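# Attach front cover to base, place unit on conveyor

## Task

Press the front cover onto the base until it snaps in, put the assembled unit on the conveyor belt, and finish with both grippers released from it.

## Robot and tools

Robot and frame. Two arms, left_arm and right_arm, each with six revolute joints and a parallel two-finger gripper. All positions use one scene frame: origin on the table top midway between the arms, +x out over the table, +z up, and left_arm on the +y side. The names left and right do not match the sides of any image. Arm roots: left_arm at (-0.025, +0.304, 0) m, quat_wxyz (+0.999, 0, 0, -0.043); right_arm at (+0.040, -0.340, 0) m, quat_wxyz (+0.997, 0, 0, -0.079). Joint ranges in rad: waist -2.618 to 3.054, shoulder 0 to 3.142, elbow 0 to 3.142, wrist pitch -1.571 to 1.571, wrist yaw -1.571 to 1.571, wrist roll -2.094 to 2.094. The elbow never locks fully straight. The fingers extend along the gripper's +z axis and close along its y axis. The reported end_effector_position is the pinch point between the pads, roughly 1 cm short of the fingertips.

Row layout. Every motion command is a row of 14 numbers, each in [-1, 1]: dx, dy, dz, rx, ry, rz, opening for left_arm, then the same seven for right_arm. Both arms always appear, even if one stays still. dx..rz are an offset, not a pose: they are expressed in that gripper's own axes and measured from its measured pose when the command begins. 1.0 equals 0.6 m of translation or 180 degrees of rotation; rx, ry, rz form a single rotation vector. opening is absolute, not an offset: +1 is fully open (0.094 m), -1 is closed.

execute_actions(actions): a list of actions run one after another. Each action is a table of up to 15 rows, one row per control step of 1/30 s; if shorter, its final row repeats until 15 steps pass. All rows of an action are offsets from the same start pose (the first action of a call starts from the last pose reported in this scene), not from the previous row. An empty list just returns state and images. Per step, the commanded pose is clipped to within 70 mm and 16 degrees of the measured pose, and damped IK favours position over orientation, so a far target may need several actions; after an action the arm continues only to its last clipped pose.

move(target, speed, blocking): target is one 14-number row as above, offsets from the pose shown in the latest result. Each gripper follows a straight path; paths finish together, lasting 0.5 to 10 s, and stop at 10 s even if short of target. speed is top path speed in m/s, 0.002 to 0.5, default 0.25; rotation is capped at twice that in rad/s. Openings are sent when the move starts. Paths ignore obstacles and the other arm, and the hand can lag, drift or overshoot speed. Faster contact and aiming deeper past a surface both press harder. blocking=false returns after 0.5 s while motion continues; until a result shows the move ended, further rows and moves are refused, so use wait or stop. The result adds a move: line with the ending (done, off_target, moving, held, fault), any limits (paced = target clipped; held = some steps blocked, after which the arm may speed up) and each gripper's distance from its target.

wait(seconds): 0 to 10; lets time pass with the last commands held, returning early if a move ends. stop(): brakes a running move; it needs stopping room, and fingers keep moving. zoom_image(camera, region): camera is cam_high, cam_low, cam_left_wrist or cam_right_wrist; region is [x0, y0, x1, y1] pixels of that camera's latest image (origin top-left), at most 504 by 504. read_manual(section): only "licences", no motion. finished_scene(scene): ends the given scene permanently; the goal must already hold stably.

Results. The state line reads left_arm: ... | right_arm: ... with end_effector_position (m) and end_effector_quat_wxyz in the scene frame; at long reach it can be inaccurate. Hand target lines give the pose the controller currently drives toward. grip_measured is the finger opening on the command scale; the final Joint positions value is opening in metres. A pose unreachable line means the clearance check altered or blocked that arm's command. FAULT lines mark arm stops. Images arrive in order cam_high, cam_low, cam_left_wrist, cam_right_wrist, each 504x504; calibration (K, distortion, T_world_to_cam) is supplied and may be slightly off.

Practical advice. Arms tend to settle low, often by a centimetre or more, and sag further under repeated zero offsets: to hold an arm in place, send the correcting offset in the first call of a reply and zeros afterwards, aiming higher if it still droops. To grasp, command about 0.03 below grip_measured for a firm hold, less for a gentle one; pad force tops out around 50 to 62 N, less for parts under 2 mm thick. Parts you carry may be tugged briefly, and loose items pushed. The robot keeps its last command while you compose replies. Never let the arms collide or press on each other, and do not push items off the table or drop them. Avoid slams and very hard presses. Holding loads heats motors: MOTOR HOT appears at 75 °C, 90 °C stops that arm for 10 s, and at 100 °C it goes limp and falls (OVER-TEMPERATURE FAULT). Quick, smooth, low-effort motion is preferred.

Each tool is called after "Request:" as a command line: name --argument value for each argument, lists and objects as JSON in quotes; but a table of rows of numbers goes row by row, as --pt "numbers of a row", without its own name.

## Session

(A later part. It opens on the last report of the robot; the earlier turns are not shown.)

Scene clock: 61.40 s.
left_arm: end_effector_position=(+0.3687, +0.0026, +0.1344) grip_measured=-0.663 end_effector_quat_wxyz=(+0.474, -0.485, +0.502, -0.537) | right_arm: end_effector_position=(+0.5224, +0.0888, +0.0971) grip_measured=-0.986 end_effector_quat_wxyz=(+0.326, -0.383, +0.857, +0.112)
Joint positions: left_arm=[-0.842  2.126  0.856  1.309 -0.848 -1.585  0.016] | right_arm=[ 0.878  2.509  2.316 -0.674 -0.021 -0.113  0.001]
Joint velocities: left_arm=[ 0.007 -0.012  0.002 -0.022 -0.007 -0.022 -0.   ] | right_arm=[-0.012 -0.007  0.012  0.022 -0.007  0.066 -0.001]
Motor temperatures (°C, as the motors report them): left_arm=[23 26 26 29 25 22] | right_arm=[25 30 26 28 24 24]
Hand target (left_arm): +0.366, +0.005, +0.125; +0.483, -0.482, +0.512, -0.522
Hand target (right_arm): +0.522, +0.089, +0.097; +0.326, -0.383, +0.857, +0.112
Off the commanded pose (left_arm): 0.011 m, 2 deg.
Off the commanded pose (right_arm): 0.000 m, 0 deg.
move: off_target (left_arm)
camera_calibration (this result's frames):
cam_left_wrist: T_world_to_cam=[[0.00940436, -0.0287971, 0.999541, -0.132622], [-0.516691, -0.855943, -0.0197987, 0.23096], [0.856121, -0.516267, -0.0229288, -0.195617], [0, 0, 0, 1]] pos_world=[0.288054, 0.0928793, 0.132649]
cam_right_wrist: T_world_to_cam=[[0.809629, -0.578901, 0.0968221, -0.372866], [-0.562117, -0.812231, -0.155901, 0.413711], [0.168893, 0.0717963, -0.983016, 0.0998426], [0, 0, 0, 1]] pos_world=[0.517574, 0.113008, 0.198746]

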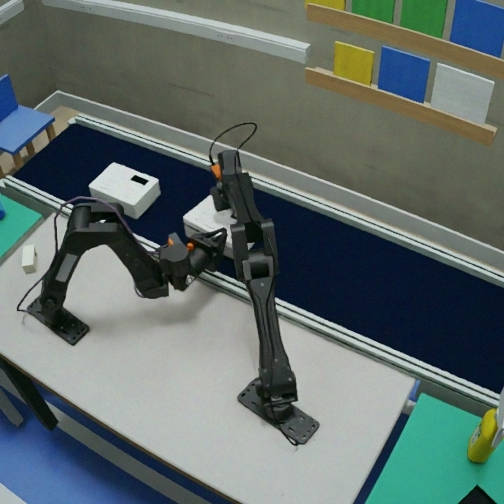

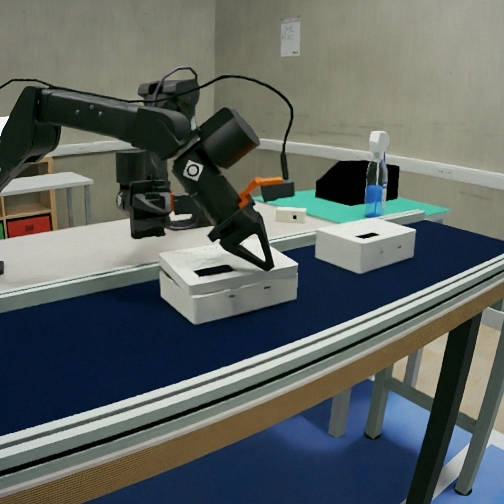

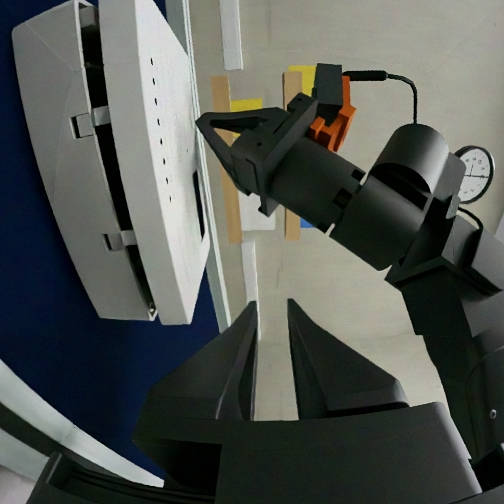

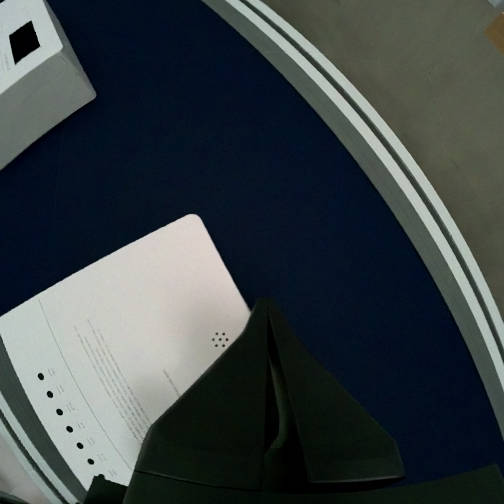

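Request:
move --target '[-0.02,0.118,0.0,-0.04,0,0,-0.66,0.0,0,0.0,0,0,0,-1]' --speed 0.1

Scene clock: 62.63 s.
left_arm: end_effector_position=(+0.3711, +0.0055, +0.0845) grip_measured=-0.663 end_effector_quat_wxyz=(-0.444, +0.514, -0.510, +0.528) | right_arm: end_effector_position=(+0.5224, +0.0888, +0.0971) grip_measured=-0.986 end_effector_quat_wxyz=(+0.326, -0.383, +0.857, +0.112)
Joint positions: left_arm=[-0.831  2.231  0.855  1.304 -0.831 -1.714  0.016] | right_arm=[ 0.878  2.509  2.316 -0.674 -0.021 -0.113  0.001]
Joint velocities: left_arm=[ 0.002 -0.017  0.012 -0.007 -0.022 -0.022  0.   ] | right_arm=[-0.027 -0.007  0.007 -0.007 -0.007  0.022 -0.001]
Motor temperatures (°C, as the motors report them): left_arm=[23 26 26 29 25 22] | right_arm=[25 31 26 28 24 24]
Hand target (left_arm): +0.370, +0.013, +0.063; -0.442, +0.515, -0.534, +0.504
Hand target (right_arm): +0.522, +0.089, +0.097; +0.326, -0.383, +0.857, +0.112
Off the commanded pose (left_arm): 0.022 m, 4 deg.
Off the commanded pose (right_arm): 0.000 m, 0 deg.
move: off_target (left_arm)
camera_calibration (this result's frames):
cam_left_wrist: T_world_to_cam=[[0.0877442, 0.00997603, 0.996093, -0.111778], [-0.518034, -0.853642, 0.0541821, 0.227948], [0.850848, -0.520764, -0.0697342, -0.191411], [0, 0, 0, 1]] pos_world=[0.290754, 0.0960215, 0.0856422]
cam_right_wrist: T_world_to_cam=[[0.809629, -0.578901, 0.0968221, -0.372866], [-0.562117, -0.812231, -0.155901, 0.413711], [0.168893, 0.0717963, -0.983016, 0.0998426], [0, 0, 0, 1]] pos_world=[0.517574, 0.113008, 0.198746]

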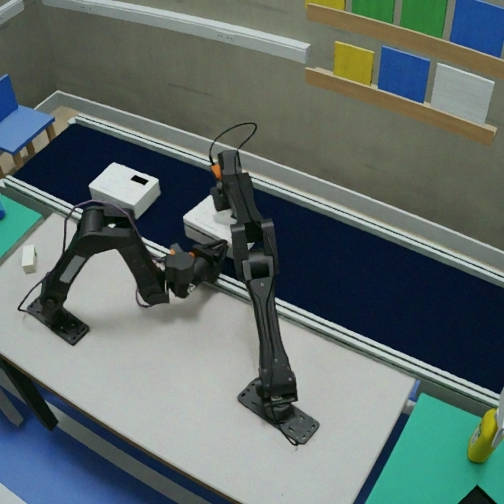

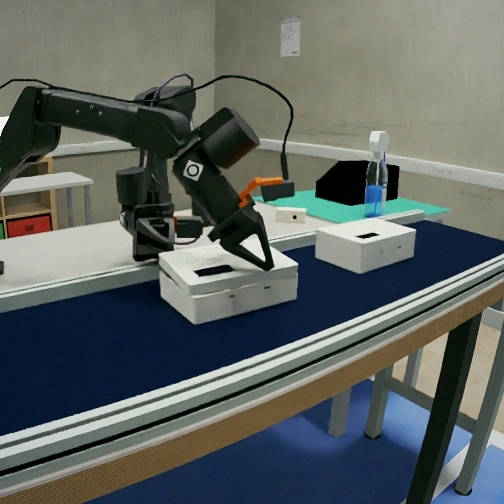

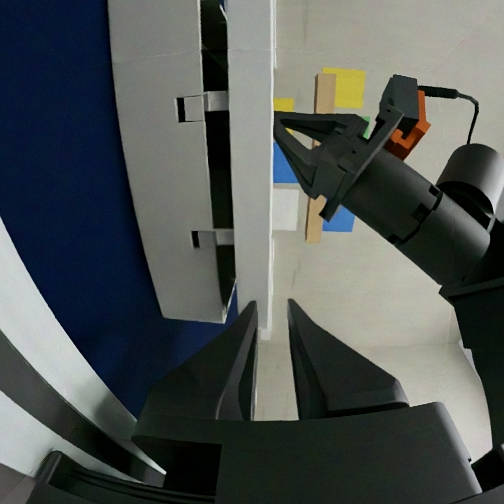

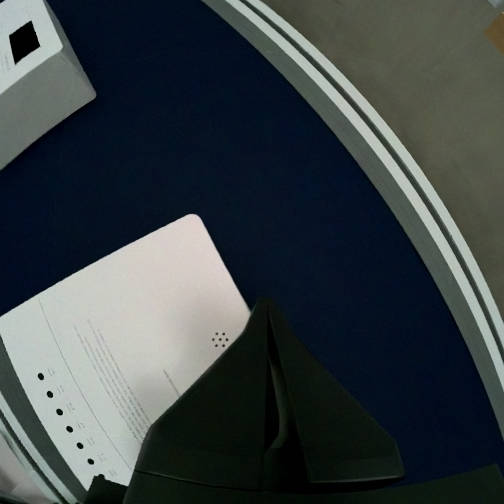

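Request:
move --target '[-0.017,-0.008,0.042,0,0,0,-0.66,0.0,0,0.0,0,0,0,-1]' --speed 0.03

Request:
zoom_image --camera "cam_low" --region '[140, 200, 320, 330]'

Scene clock: 64.00 s.
left_arm: end_effector_position=(+0.3902, +0.0146, +0.0907) grip_measured=-0.663 end_effector_quat_wxyz=(-0.441, +0.515, -0.503, +0.536) | right_arm: end_effector_position=(+0.5231, +0.0894, +0.0978) grip_measured=-0.986 end_effector_quat_wxyz=(+0.328, -0.382, +0.856, +0.113)
Joint positions: left_arm=[-0.773  2.231  0.876  1.305 -0.773 -1.714  0.016] | right_arm=[ 0.878  2.509  2.316 -0.669 -0.021 -0.113  0.001]
Joint velocities: left_arm=[ 0.002 -0.012 -0.002 -0.037 -0.037 -0.022  0.001] | right_arm=[ 0.007 -0.007  0.002 -0.007 -0.051  0.007  0.   ]
Motor temperatures (°C, as the motors report them): left_arm=[23 26 26 29 25 22] | right_arm=[25 31 26 28 24 24]
Hand target (left_arm): +0.397, +0.015, +0.087; -0.444, +0.514, -0.510, +0.528
Hand target (right_arm): +0.522, +0.089, +0.097; +0.326, -0.383, +0.857, +0.112
Off the commanded pose (left_arm): 0.008 m, 1 deg.
Off the commanded pose (right_arm): 0.001 m, 0 deg.
move: done
camera_calibration (this result's frames):
cam_left_wrist: T_world_to_cam=[[0.0766139, 0.0296227, 0.996621, -0.115623], [-0.519249, -0.852129, 0.0652445, 0.244686], [0.851182, -0.522493, -0.0499034, -0.204444], [0, 0, 0, 1]] pos_world=[0.309931, 0.105109, 0.0890657]
cam_right_wrist: T_world_to_cam=[[0.809294, -0.579194, 0.0978626, -0.373035], [-0.561573, -0.811754, -0.160285, 0.414758], [0.172276, 0.0747604, -0.982208, 0.0983028], [0, 0, 0, 1]] pos_world=[0.517876, 0.113272, 0.199539]

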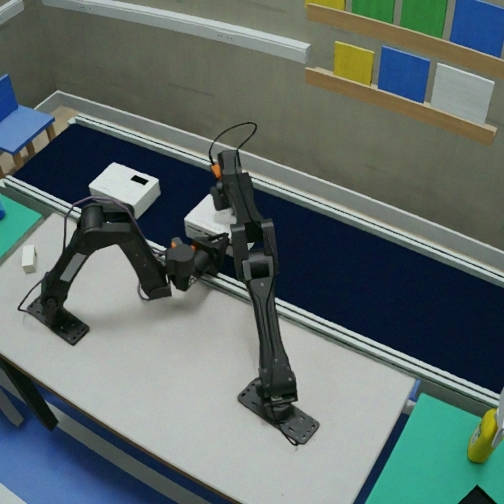

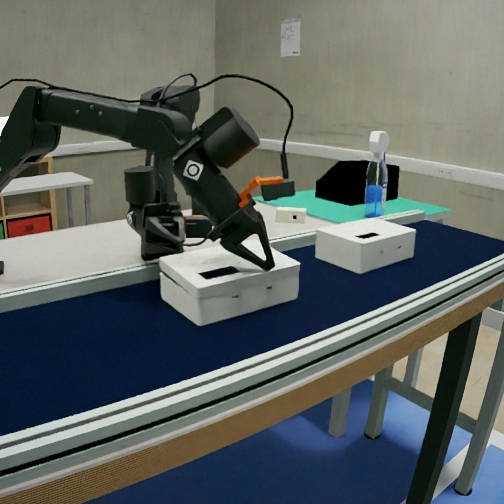

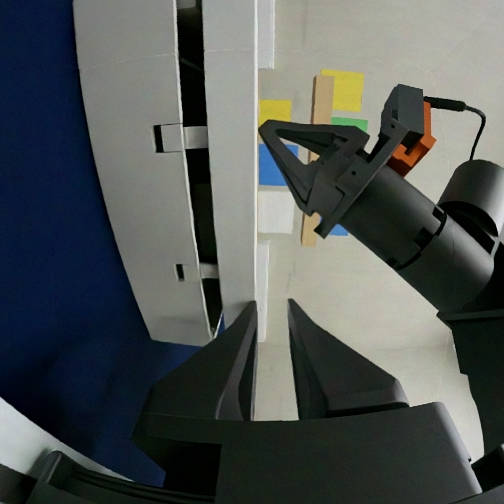

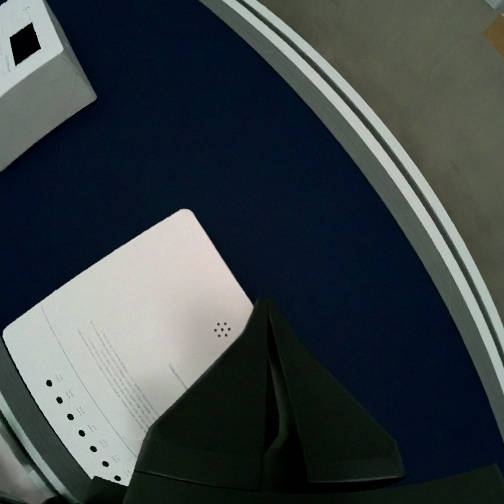

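Region (140, 200, 320, 330) of cam_low's 504x504 image, scaled by 2.800, with more detail than that image has.

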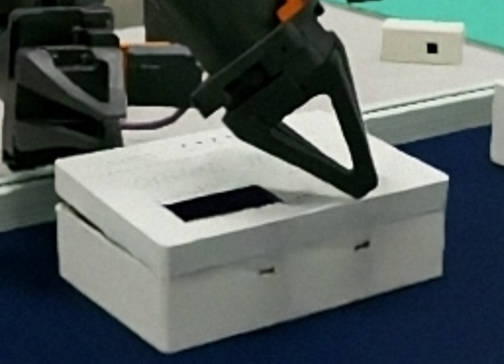

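Request:
move --target '[0,-0.07,-0.015,-0.1,0,0.03,-1,0.0,0,0.0,0,0,0,-1]' --speed 0.12

Request:
move --target '[-0.085,-0.02,0.065,-0.12,0,0,-1,0.0,0,0.0,0,0,0,-1]' --speed 0.12

Scene clock: 66.27 s.
left_arm: end_effector_position=(+0.3794, +0.0167, +0.1244) grip_measured=-0.997 end_effector_quat_wxyz=(-0.379, +0.553, -0.605, +0.429) | right_arm: end_effector_position=(+0.5231, +0.0894, +0.0978) grip_measured=-0.986 end_effector_quat_wxyz=(+0.328, -0.382, +0.856, +0.113)
Joint positions: left_arm=[-0.763  1.866  0.97   0.434 -0.686 -1.894  0.   ] | right_arm=[ 0.878  2.509  2.316 -0.669 -0.021 -0.113  0.001]
Joint velocities: left_arm=[-0.017 -0.017  0.002 -0.007 -0.081  0.007 -0.001] | right_arm=[-0.012 -0.002 -0.027  0.007  0.066  0.007  0.   ]
Motor temperatures (°C, as the motors report them): left_arm=[23 27 26 29 25 22] | right_arm=[25 31 26 28 24 24]
Hand target (left_arm): +0.384, +0.018, +0.133; +0.379, -0.556, +0.603, -0.429
Hand target (right_arm): +0.523, +0.089, +0.098; +0.328, -0.382, +0.856, +0.113
Off the commanded pose (left_arm): 0.010 m, 0 deg.
Off the commanded pose (right_arm): 0.000 m, 0 deg.
move: done
camera_calibration (this result's frames):
cam_left_wrist: T_world_to_cam=[[0.371804, -0.0953177, 0.923405, -0.249258], [-0.524419, -0.842353, 0.124203, 0.233177], [0.765994, -0.53043, -0.363177, -0.121041], [0, 0, 0, 1]] pos_world=[0.307674, 0.108455, 0.157246]
cam_right_wrist: T_world_to_cam=[[0.809294, -0.579194, 0.0978626, -0.373035], [-0.561573, -0.811754, -0.160285, 0.414758], [0.172276, 0.0747604, -0.982208, 0.0983028], [0, 0, 0, 1]] pos_world=[0.517876, 0.113272, 0.199539]

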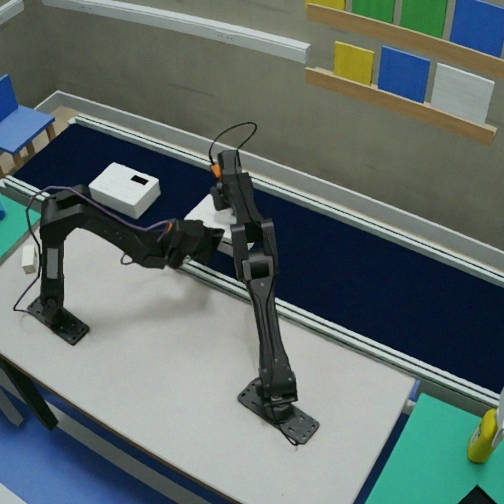

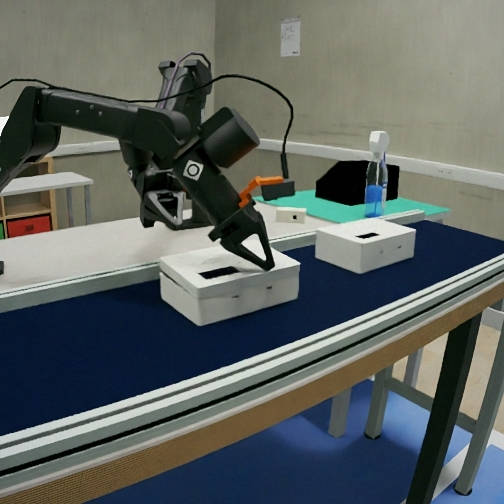

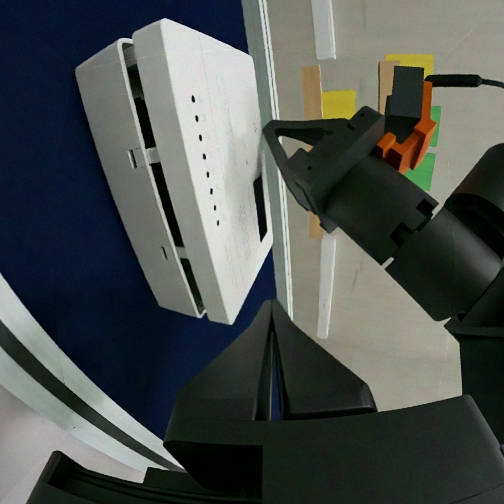

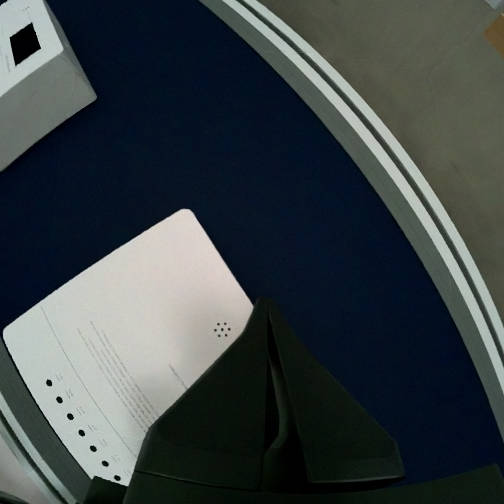

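Scene clock: 68.43 s.
left_arm: end_effector_position=(+0.4227, +0.0608, +0.1221) grip_measured=-0.997 end_effector_quat_wxyz=(-0.269, +0.613, -0.671, +0.317) | right_arm: end_effector_position=(+0.5233, +0.0896, +0.0981) grip_measured=-0.986 end_effector_quat_wxyz=(+0.329, -0.382, +0.856, +0.113)
Joint positions: left_arm=[-0.541  1.874  1.3   -0.204 -0.371 -1.95   0.   ] | right_arm=[ 0.878  2.509  2.316 -0.668 -0.021 -0.113  0.001]
Joint velocities: left_arm=[-0.007 -0.007  0.017 -0.051 -0.037 -0.037 -0.   ] | right_arm=[-0.017  0.007 -0.002  0.022 -0.066 -0.007 -0.   ]
Motor temperatures (°C, as the motors report them): left_arm=[23 27 26 28 25 22] | right_arm=[25 31 26 28 24 24]
Hand target (left_arm): +0.425, +0.064, +0.122; +0.268, -0.616, +0.673, -0.309
Hand target (right_arm): +0.523, +0.089, +0.098; +0.328, -0.382, +0.856, +0.113
Off the commanded pose (left_arm): 0.004 m, 1 deg.
Off the commanded pose (right_arm): 0.000 m, 0 deg.
move: done
camera_calibration (this result's frames):
cam_left_wrist: T_world_to_cam=[[0.671713, -0.121938, 0.730707, -0.360644], [-0.458507, -0.843168, 0.280784, 0.246339], [0.58187, -0.52364, -0.622276, -0.0225745], [0, 0, 0, 1]] pos_world=[0.368333, 0.151908, 0.180309]
cam_right_wrist: T_world_to_cam=[[0.809153, -0.579318, 0.0982956, -0.373105], [-0.561341, -0.811552, -0.16211, 0.415192], [0.173685, 0.0759947, -0.981865, 0.0976597], [0, 0, 0, 1]] pos_world=[0.518001, 0.113382, 0.19987]

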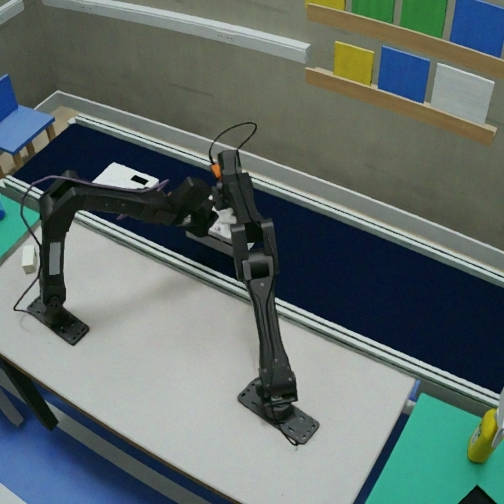

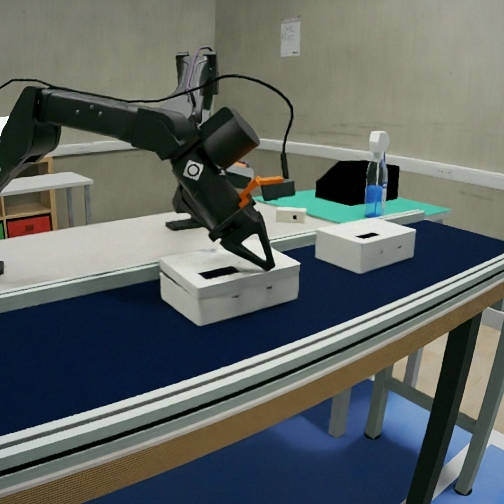

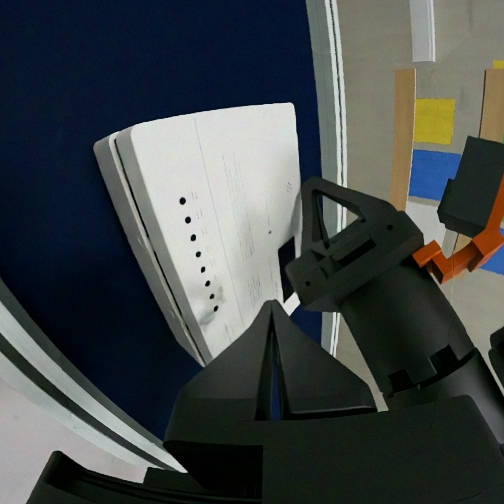

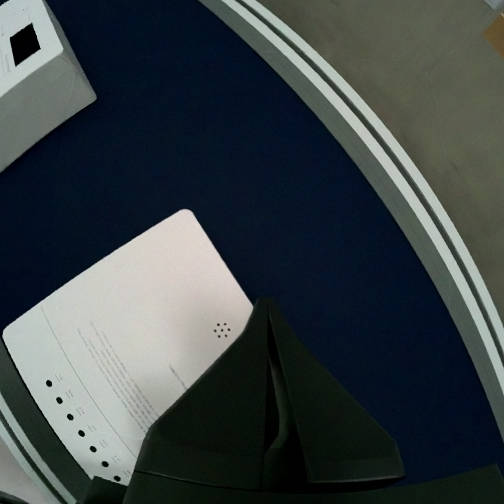

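Request:
move --target '[-0.018,0.085,0.053,0,0,0,-1,0.006,0,0.006,0,0,0,-1]' --speed 0.04

Request:
zoom_image --camera "cam_low" --region '[140, 200, 320, 330]'

Scene clock: 70.57 s.
left_arm: end_effector_position=(+0.4203, +0.0621, +0.0871) grip_measured=-0.997 end_effector_quat_wxyz=(-0.275, +0.609, -0.657, +0.348) | right_arm: end_effector_position=(+0.5246, +0.0907, +0.0996) grip_measured=-0.986 end_effector_quat_wxyz=(+0.333, -0.382, +0.855, +0.114)
Joint positions: left_arm=[-0.541  1.901  1.13   0.063 -0.369 -1.95   0.   ] | right_arm=[ 0.878  2.509  2.316 -0.659 -0.021 -0.113  0.001]
Joint velocities: left_arm=[ 0.002  0.007  0.032 -0.037 -0.037 -0.037 -0.001] | right_arm=[ 0.002  0.007 -0.012 -0.022  0.007 -0.022 -0.   ]
Motor temperatures (°C, as the motors report them): left_arm=[23 27 26 28 25 22] | right_arm=[25 32 26 29 24 24]
Hand target (left_arm): +0.413, +0.072, +0.063; -0.269, +0.613, -0.671, +0.317
Hand target (right_arm): +0.523, +0.089, +0.093; +0.329, -0.382, +0.856, +0.113
Off the commanded pose (left_arm): 0.027 m, 4 deg.
Off the commanded pose (right_arm): 0.007 m, 1 deg.
move: off_target (left_arm)
camera_calibration (this result's frames):
cam_left_wrist: T_world_to_cam=[[0.629385, -0.0911578, 0.771729, -0.321024], [-0.475703, -0.830473, 0.289864, 0.26184], [0.614476, -0.54955, -0.566051, -0.0592806], [0, 0, 0, 1]] pos_world=[0.363032, 0.155609, 0.13829]
cam_right_wrist: T_world_to_cam=[[0.808498, -0.579892, 0.100282, -0.373421], [-0.560244, -0.81059, -0.170501, 0.417173], [0.18016, 0.0816668, -0.980241, 0.0946911], [0, 0, 0, 1]] pos_world=[0.518569, 0.11388, 0.201396]

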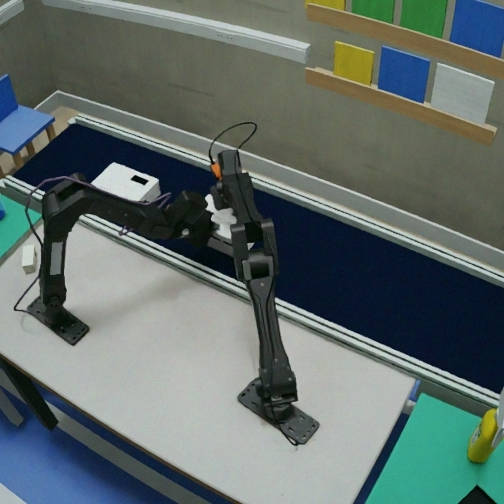

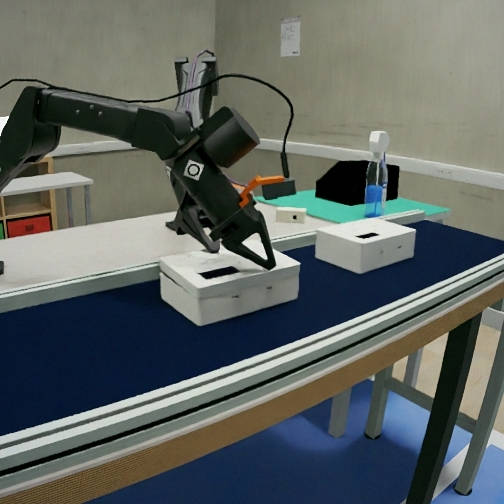

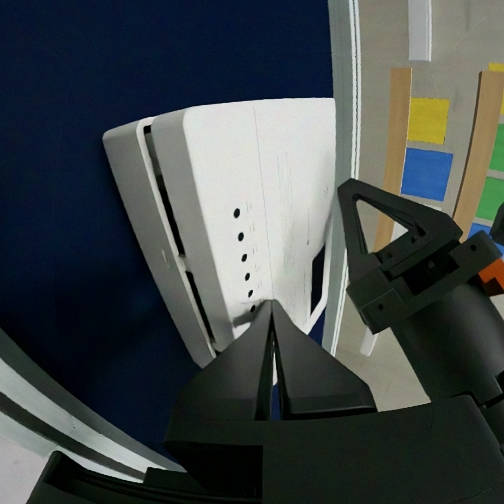

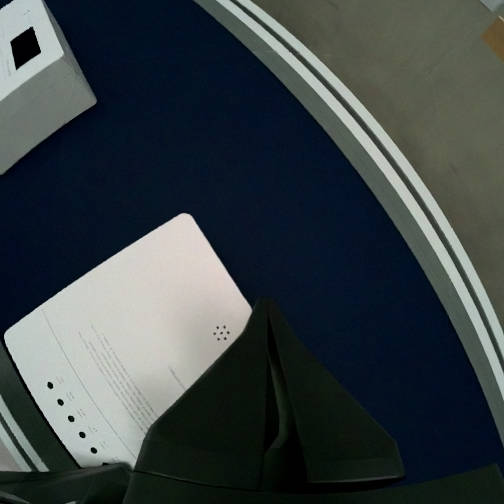

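Region (140, 200, 320, 330) of cam_low's 504x504 image, scaled by 2.800, with more detail than that image has.

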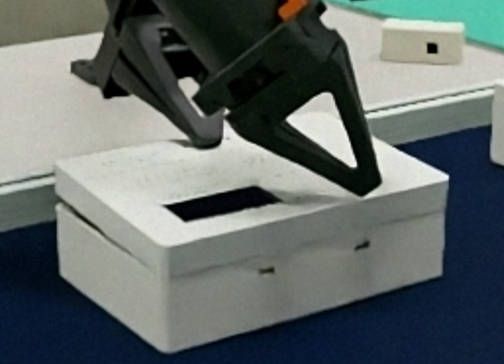

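Request:
execute_actions --actions '[]'

Scene clock: 71.03 s.
left_arm: end_effector_position=(+0.4204, +0.0620, +0.0871) grip_measured=-0.997 end_effector_quat_wxyz=(-0.275, +0.609, -0.657, +0.349) | right_arm: end_effector_position=(+0.5246, +0.0907, +0.0996) grip_measured=-0.986 end_effector_quat_wxyz=(+0.333, -0.382, +0.855, +0.114)
Joint positions: left_arm=[-0.541  1.901  1.13   0.064 -0.369 -1.95   0.   ] | right_arm=[ 0.878  2.509  2.316 -0.659 -0.021 -0.113  0.001]
Joint velocities: left_arm=[-0.012 -0.002  0.012  0.051  0.022 -0.051 -0.   ] | right_arm=[-0.007 -0.012 -0.007 -0.007 -0.037 -0.007 -0.   ]
Motor temperatures (°C, as the motors report them): left_arm=[23 27 26 28 25 22] | right_arm=[25 32 26 29 24 24]
Hand target (left_arm): +0.413, +0.072, +0.063; -0.269, +0.613, -0.671, +0.317
Hand target (right_arm): +0.523, +0.089, +0.093; +0.329, -0.382, +0.856, +0.113
Off the commanded pose (left_arm): 0.027 m, 4 deg.
Off the commanded pose (right_arm): 0.007 m, 1 deg.
camera_calibration (this result's frames):
cam_left_wrist: T_world_to_cam=[[0.628907, -0.0908127, 0.772158, -0.320991], [-0.475883, -0.830343, 0.289941, 0.261878], [0.614826, -0.549803, -0.565425, -0.0595888], [0, 0, 0, 1]] pos_world=[0.363134, 0.155536, 0.138234]
cam_right_wrist: T_world_to_cam=[[0.808498, -0.579892, 0.100282, -0.373421], [-0.560244, -0.81059, -0.170501, 0.417173], [0.18016, 0.0816668, -0.980241, 0.0946911], [0, 0, 0, 1]] pos_world=[0.518569, 0.11388, 0.201396]

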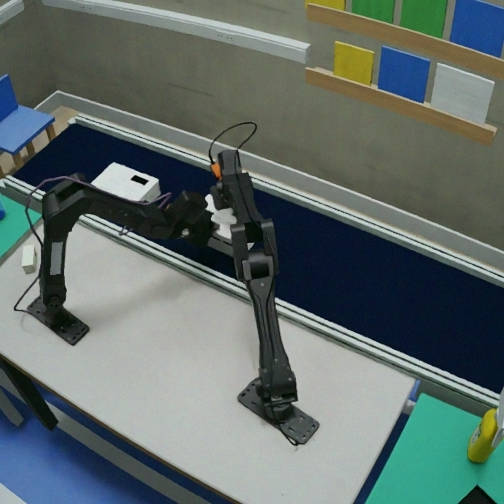

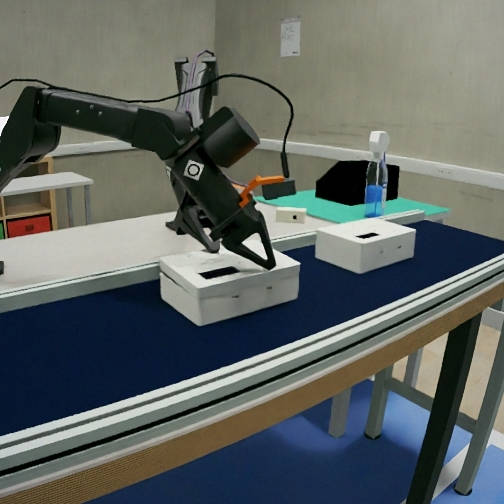

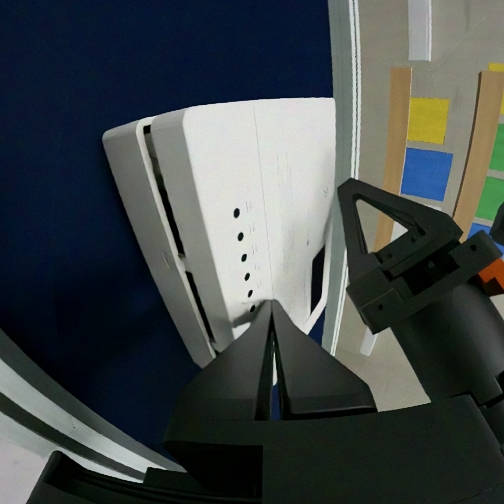

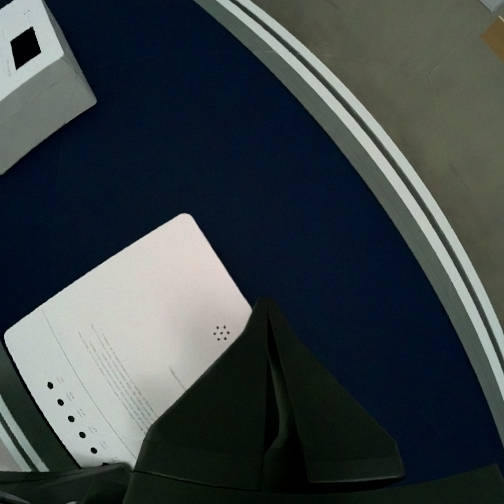

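Request:
move --target '[0,0,-0.05,0,0,0,-1, 0.0,0,-0.15,0,0,0,-1]'

Request:
move --target '[0,0,0,-0.2,0,0,-1, 0.12,-0.2,-0.12,0,0,0,-1]'

Scene clock: 72.50 s.
left_arm: end_effector_position=(+0.4050, +0.0597, +0.1109) grip_measured=-0.997 end_effector_quat_wxyz=(-0.270, +0.607, -0.652, +0.366) | right_arm: end_effector_position=(+0.4834, +0.0546, +0.1778) grip_measured=-0.986 end_effector_quat_wxyz=(+0.345, -0.380, +0.850, +0.118)
Joint positions: left_arm=[-0.564  1.81   1.095  0.034 -0.37  -1.971  0.   ] | right_arm=[ 0.878  2.194  2.062 -0.692 -0.021 -0.113  0.001]
Joint velocities: left_arm=[-0.002  0.002  0.002  0.037 -0.007 -0.037  0.   ] | right_arm=[-0.012  0.002 -0.012  0.007 -0.007  0.022 -0.   ]
Motor temperatures (°C, as the motors report them): left_arm=[23 27 26 28 25 22] | right_arm=[25 32 26 29 24 24]
Hand target (left_arm): +0.397, +0.065, +0.106; -0.275, +0.609, -0.657, +0.349
Hand target (right_arm): +0.482, +0.050, +0.168; +0.333, -0.382, +0.855, +0.114
Off the commanded pose (left_arm): 0.012 m, 2 deg.
Off the commanded pose (right_arm): 0.012 m, 2 deg.
move: off_target (left_arm, right_arm)
camera_calibration (this result's frames):
cam_left_wrist: T_world_to_cam=[[0.614137, -0.0721839, 0.785891, -0.32648], [-0.488993, -0.816428, 0.307136, 0.248292], [0.619453, -0.572918, -0.536696, -0.041634], [0, 0, 0, 1]] pos_world=[0.347706, 0.155293, 0.157974]
cam_right_wrist: T_world_to_cam=[[0.806301, -0.581816, 0.106622, -0.368856], [-0.556338, -0.807168, -0.197403, 0.380911], [0.200914, 0.0998488, -0.974507, 0.16974], [0, 0, 0, 1]] pos_world=[0.475221, 0.0759042, 0.279934]

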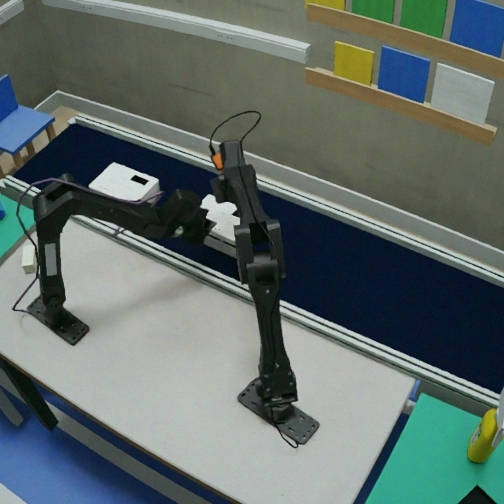

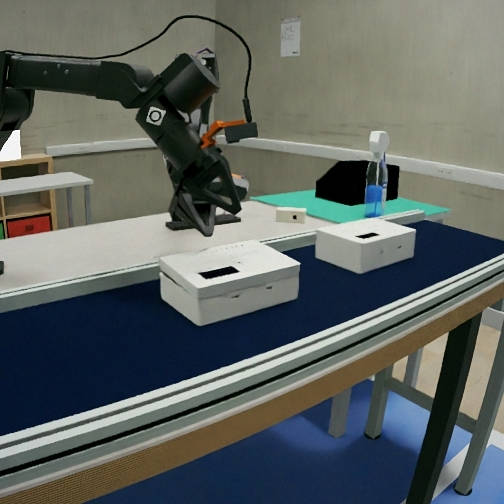

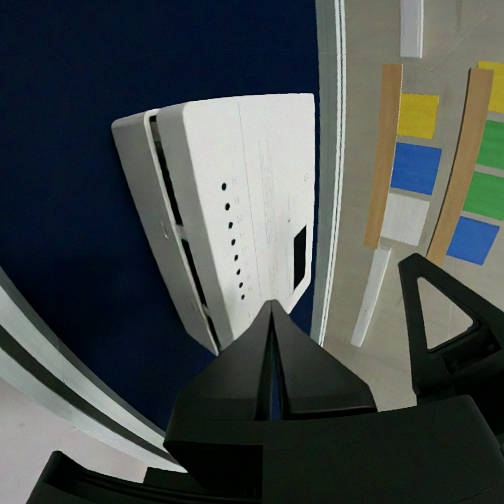

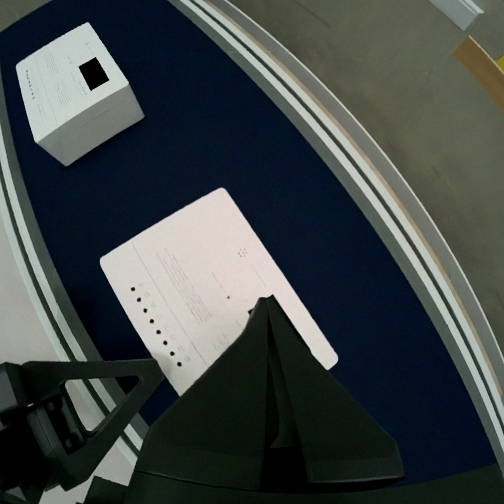

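Scene clock: 74.47 s.
left_arm: end_effector_position=(+0.4053, +0.0555, +0.1096) grip_measured=-0.997 end_effector_quat_wxyz=(-0.072, +0.664, -0.728, +0.155) | right_arm: end_effector_position=(+0.5057, -0.1013, +0.1836) grip_measured=-0.986 end_effector_quat_wxyz=(+0.341, -0.376, +0.855, +0.109)
Joint positions: left_arm=[-0.457  2.139  1.909 -1.    -0.048 -2.013  0.   ] | right_arm=[ 0.558  1.924  1.697 -0.639 -0.216 -0.35   0.001]
Joint velocities: left_arm=[ 0.007 -0.007  0.007 -0.095  0.007 -0.022 -0.001] | right_arm=[ 0.012  0.007  0.002  0.022 -0.022  0.022  0.   ]
Motor temperatures (°C, as the motors report them): left_arm=[23 27 26 28 25 22] | right_arm=[25 32 26 29 24 24]
Hand target (left_arm): +0.406, +0.059, +0.109; +0.068, -0.664, +0.730, -0.147
Hand target (right_arm): +0.501, -0.102, +0.187; +0.344, -0.381, +0.850, +0.116
Off the commanded pose (left_arm): 0.004 m, 1 deg.
Off the commanded pose (right_arm): 0.007 m, 1 deg.
move: done
camera_calibration (this result's frames):
cam_left_wrist: T_world_to_cam=[[0.945252, -0.145999, 0.29186, -0.401978], [-0.280327, -0.821142, 0.497135, 0.140251], [0.167077, -0.551734, -0.817114, 0.16805], [0, 0, 0, 1]] pos_world=[0.391209, 0.149197, 0.184914]
cam_right_wrist: T_world_to_cam=[[0.797674, -0.592533, 0.112342, -0.475951], [-0.569968, -0.801554, -0.180686, 0.272934], [0.19711, 0.0800975, -0.977104, 0.186826], [0, 0, 0, 1]] pos_world=[0.498392, -0.0782089, 0.285333]

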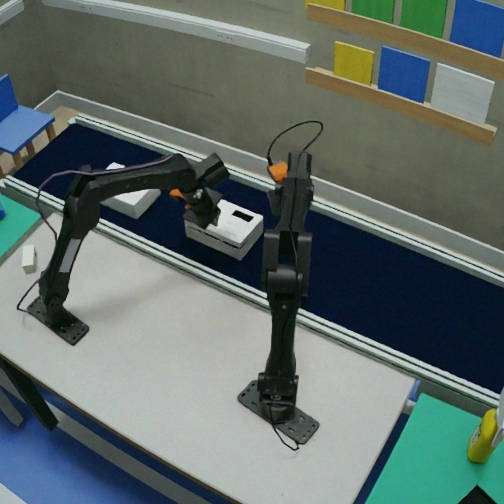

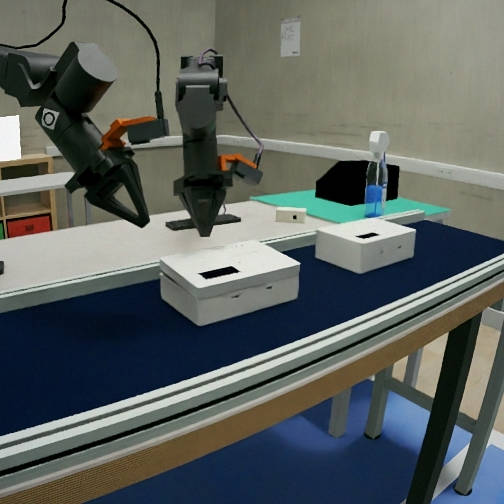

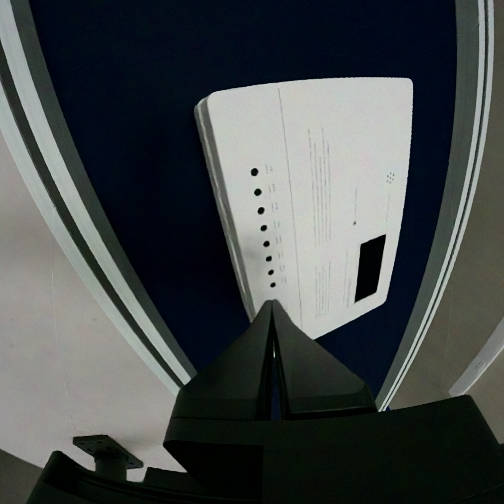

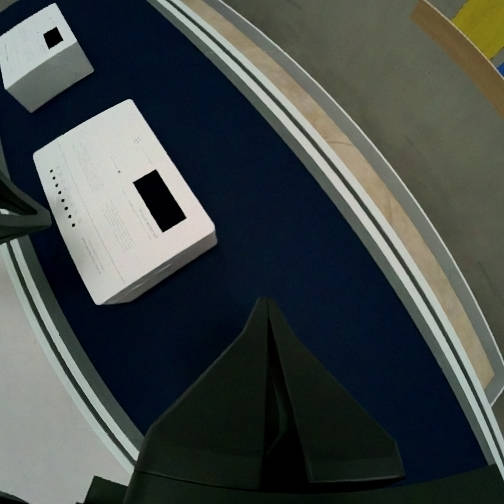

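Request:
move --target '[-0.015,0.014,0.118,0,0,0,-1, 0,0,0,0,0,0,-1]' --speed 0.05

Scene clock: 76.57 s.
left_arm: end_effector_position=(+0.4358, +0.0429, +0.0853) grip_measured=-0.997 end_effector_quat_wxyz=(-0.092, +0.657, -0.716, +0.217) | right_arm: end_effector_position=(+0.5056, -0.1013, +0.1836) grip_measured=-0.986 end_effector_quat_wxyz=(+0.341, -0.376, +0.855, +0.110)
Joint positions: left_arm=[-0.448  2.16   1.793 -0.732 -0.048 -2.006  0.   ] | right_arm=[ 0.558  1.924  1.697 -0.639 -0.216 -0.35   0.001]
Joint velocities: left_arm=[ 0.007 -0.002 -0.002 -0.051 -0.022 -0.007 -0.001] | right_arm=[ 0.012  0.007 -0.007 -0.007  0.037 -0.095  0.   ]
Motor temperatures (°C, as the motors report them): left_arm=[23 27 26 28 25 22] | right_arm=[25 31 26 29 24 24]
Hand target (left_arm): +0.419, +0.058, +0.042; -0.071, +0.664, -0.728, +0.156
Hand target (right_arm): +0.506, -0.101, +0.184; +0.341, -0.376, +0.855, +0.109
Off the commanded pose (left_arm): 0.050 m, 8 deg.
Off the commanded pose (right_arm): 0.000 m, 0 deg.
move: off_target (left_arm)
camera_calibration (this result's frames):
cam_left_wrist: T_world_to_cam=[[0.905686, -0.120299, 0.406524, -0.419149], [-0.335764, -0.788977, 0.514566, 0.171877], [0.258837, -0.602532, -0.754957, 0.0930751], [0, 0, 0, 1]] pos_world=[0.413236, 0.141265, 0.152219]
cam_right_wrist: T_world_to_cam=[[0.797982, -0.592118, 0.112341, -0.476004], [-0.569532, -0.801843, -0.18078, 0.27273], [0.197123, 0.0802772, -0.977087, 0.186848], [0, 0, 0, 1]] pos_world=[0.498339, -0.078163, 0.285345]

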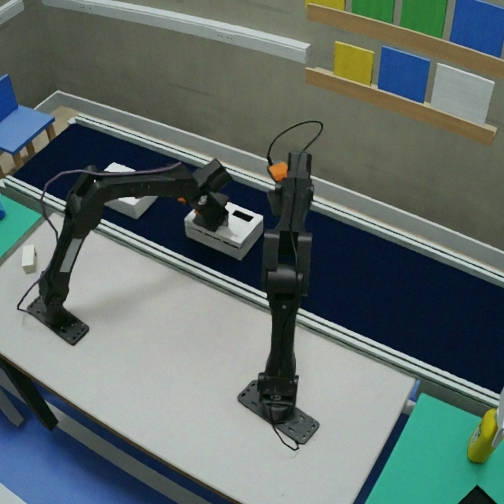

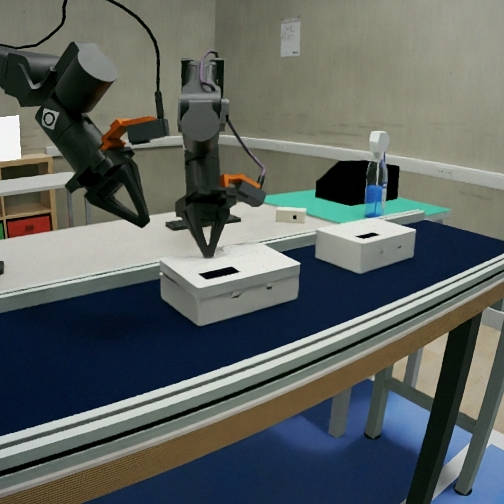

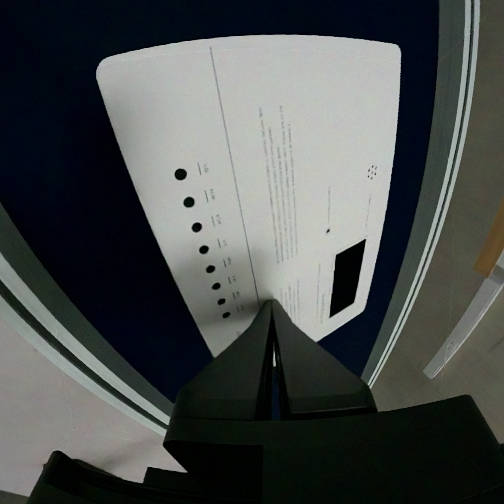

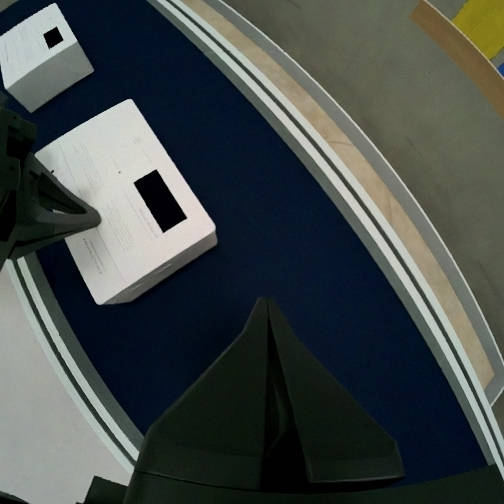

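Looks like it snapped. Lift and check.

Request:
move --target '[0,0.1,-0.15,0.1,0,0,-1, 0,0,0,0,0,0,-1]'

Request:
zoom_image --camera "cam_high" --region '[160,180,290,280]'

Request:
zoom_image --camera "cam_low" --region '[140,220,320,340]'

Scene clock: 78.00 s.
left_arm: end_effector_position=(+0.3459, +0.0578, +0.1417) grip_measured=-0.997 end_effector_quat_wxyz=(-0.183, +0.633, -0.677, +0.328) | right_arm: end_effector_position=(+0.5056, -0.1013, +0.1836) grip_measured=-0.986 end_effector_quat_wxyz=(+0.341, -0.376, +0.855, +0.110)
Joint positions: left_arm=[-0.606  1.631  1.149 -0.356 -0.262 -2.094  0.   ] | right_arm=[ 0.558  1.924  1.697 -0.639 -0.216 -0.35   0.001]
Joint velocities: left_arm=[-0.017 -0.007 -0.012  0.051  0.007 -0.037 -0.   ] | right_arm=[ 0.017  0.007  0.007  0.007  0.007  0.081 -0.   ]
Motor temperatures (°C, as the motors report them): left_arm=[23 27 26 28 25 22] | right_arm=[25 31 26 29 24 24]
Hand target (left_arm): +0.344, +0.061, +0.141; -0.193, +0.634, -0.675, +0.325
Hand target (right_arm): +0.506, -0.101, +0.184; +0.341, -0.376, +0.855, +0.110
Off the commanded pose (left_arm): 0.005 m, 1 deg.
Off the commanded pose (right_arm): 0.000 m, 0 deg.
move: done
camera_calibration (this result's frames):
cam_left_wrist: T_world_to_cam=[[0.749842, -0.0624502, 0.658663, -0.344012], [-0.449653, -0.778385, 0.438097, 0.174047], [0.485335, -0.624673, -0.611747, 0.0705258], [0, 0, 0, 1]] pos_world=[0.301986, 0.158047, 0.193482]
cam_right_wrist: T_world_to_cam=[[0.797982, -0.592118, 0.112341, -0.476004], [-0.569532, -0.801843, -0.18078, 0.27273], [0.197123, 0.0802772, -0.977087, 0.186848], [0, 0, 0, 1]] pos_world=[0.498339, -0.078163, 0.285345]

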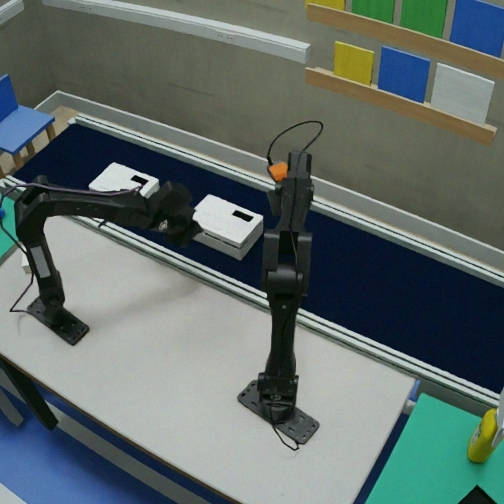

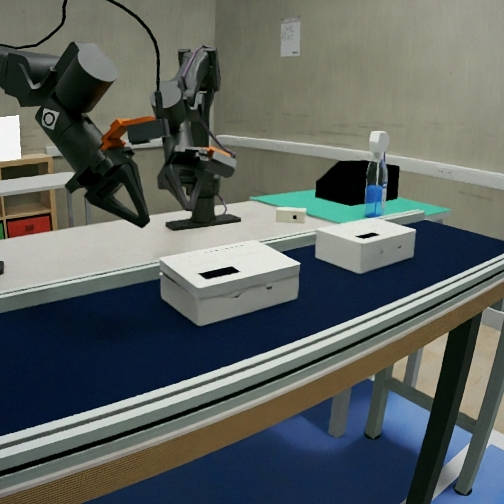

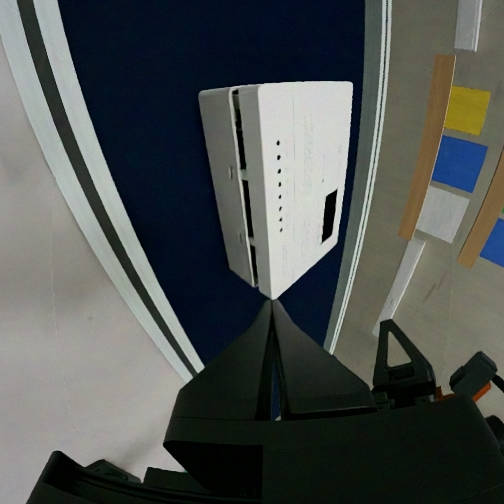

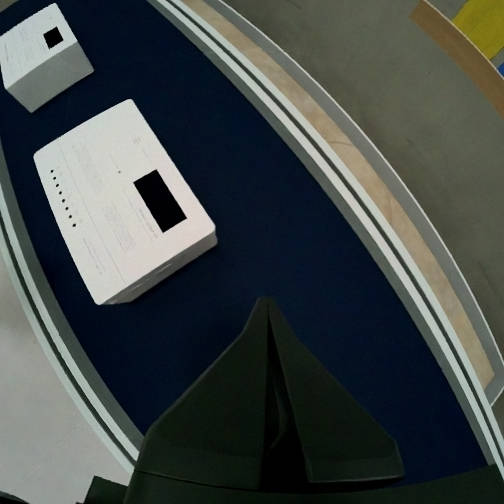

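Region (160, 180, 290, 280) of cam_high's 504x504 image, scaled by 3.877, with more detail than that image has; it fills the top 388 rows of this view, and the rest is white.

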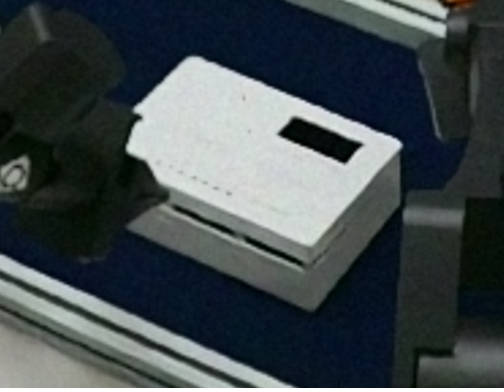

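Region (140, 220, 320, 340) of cam_low's 504x504 image, scaled by 2.800, with more detail than that image has.

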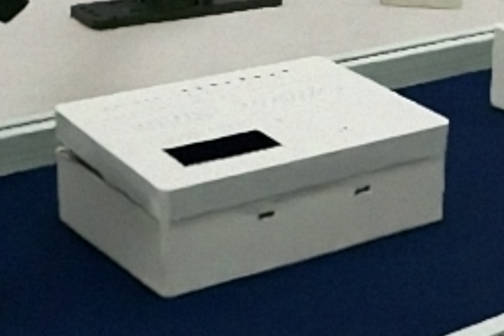

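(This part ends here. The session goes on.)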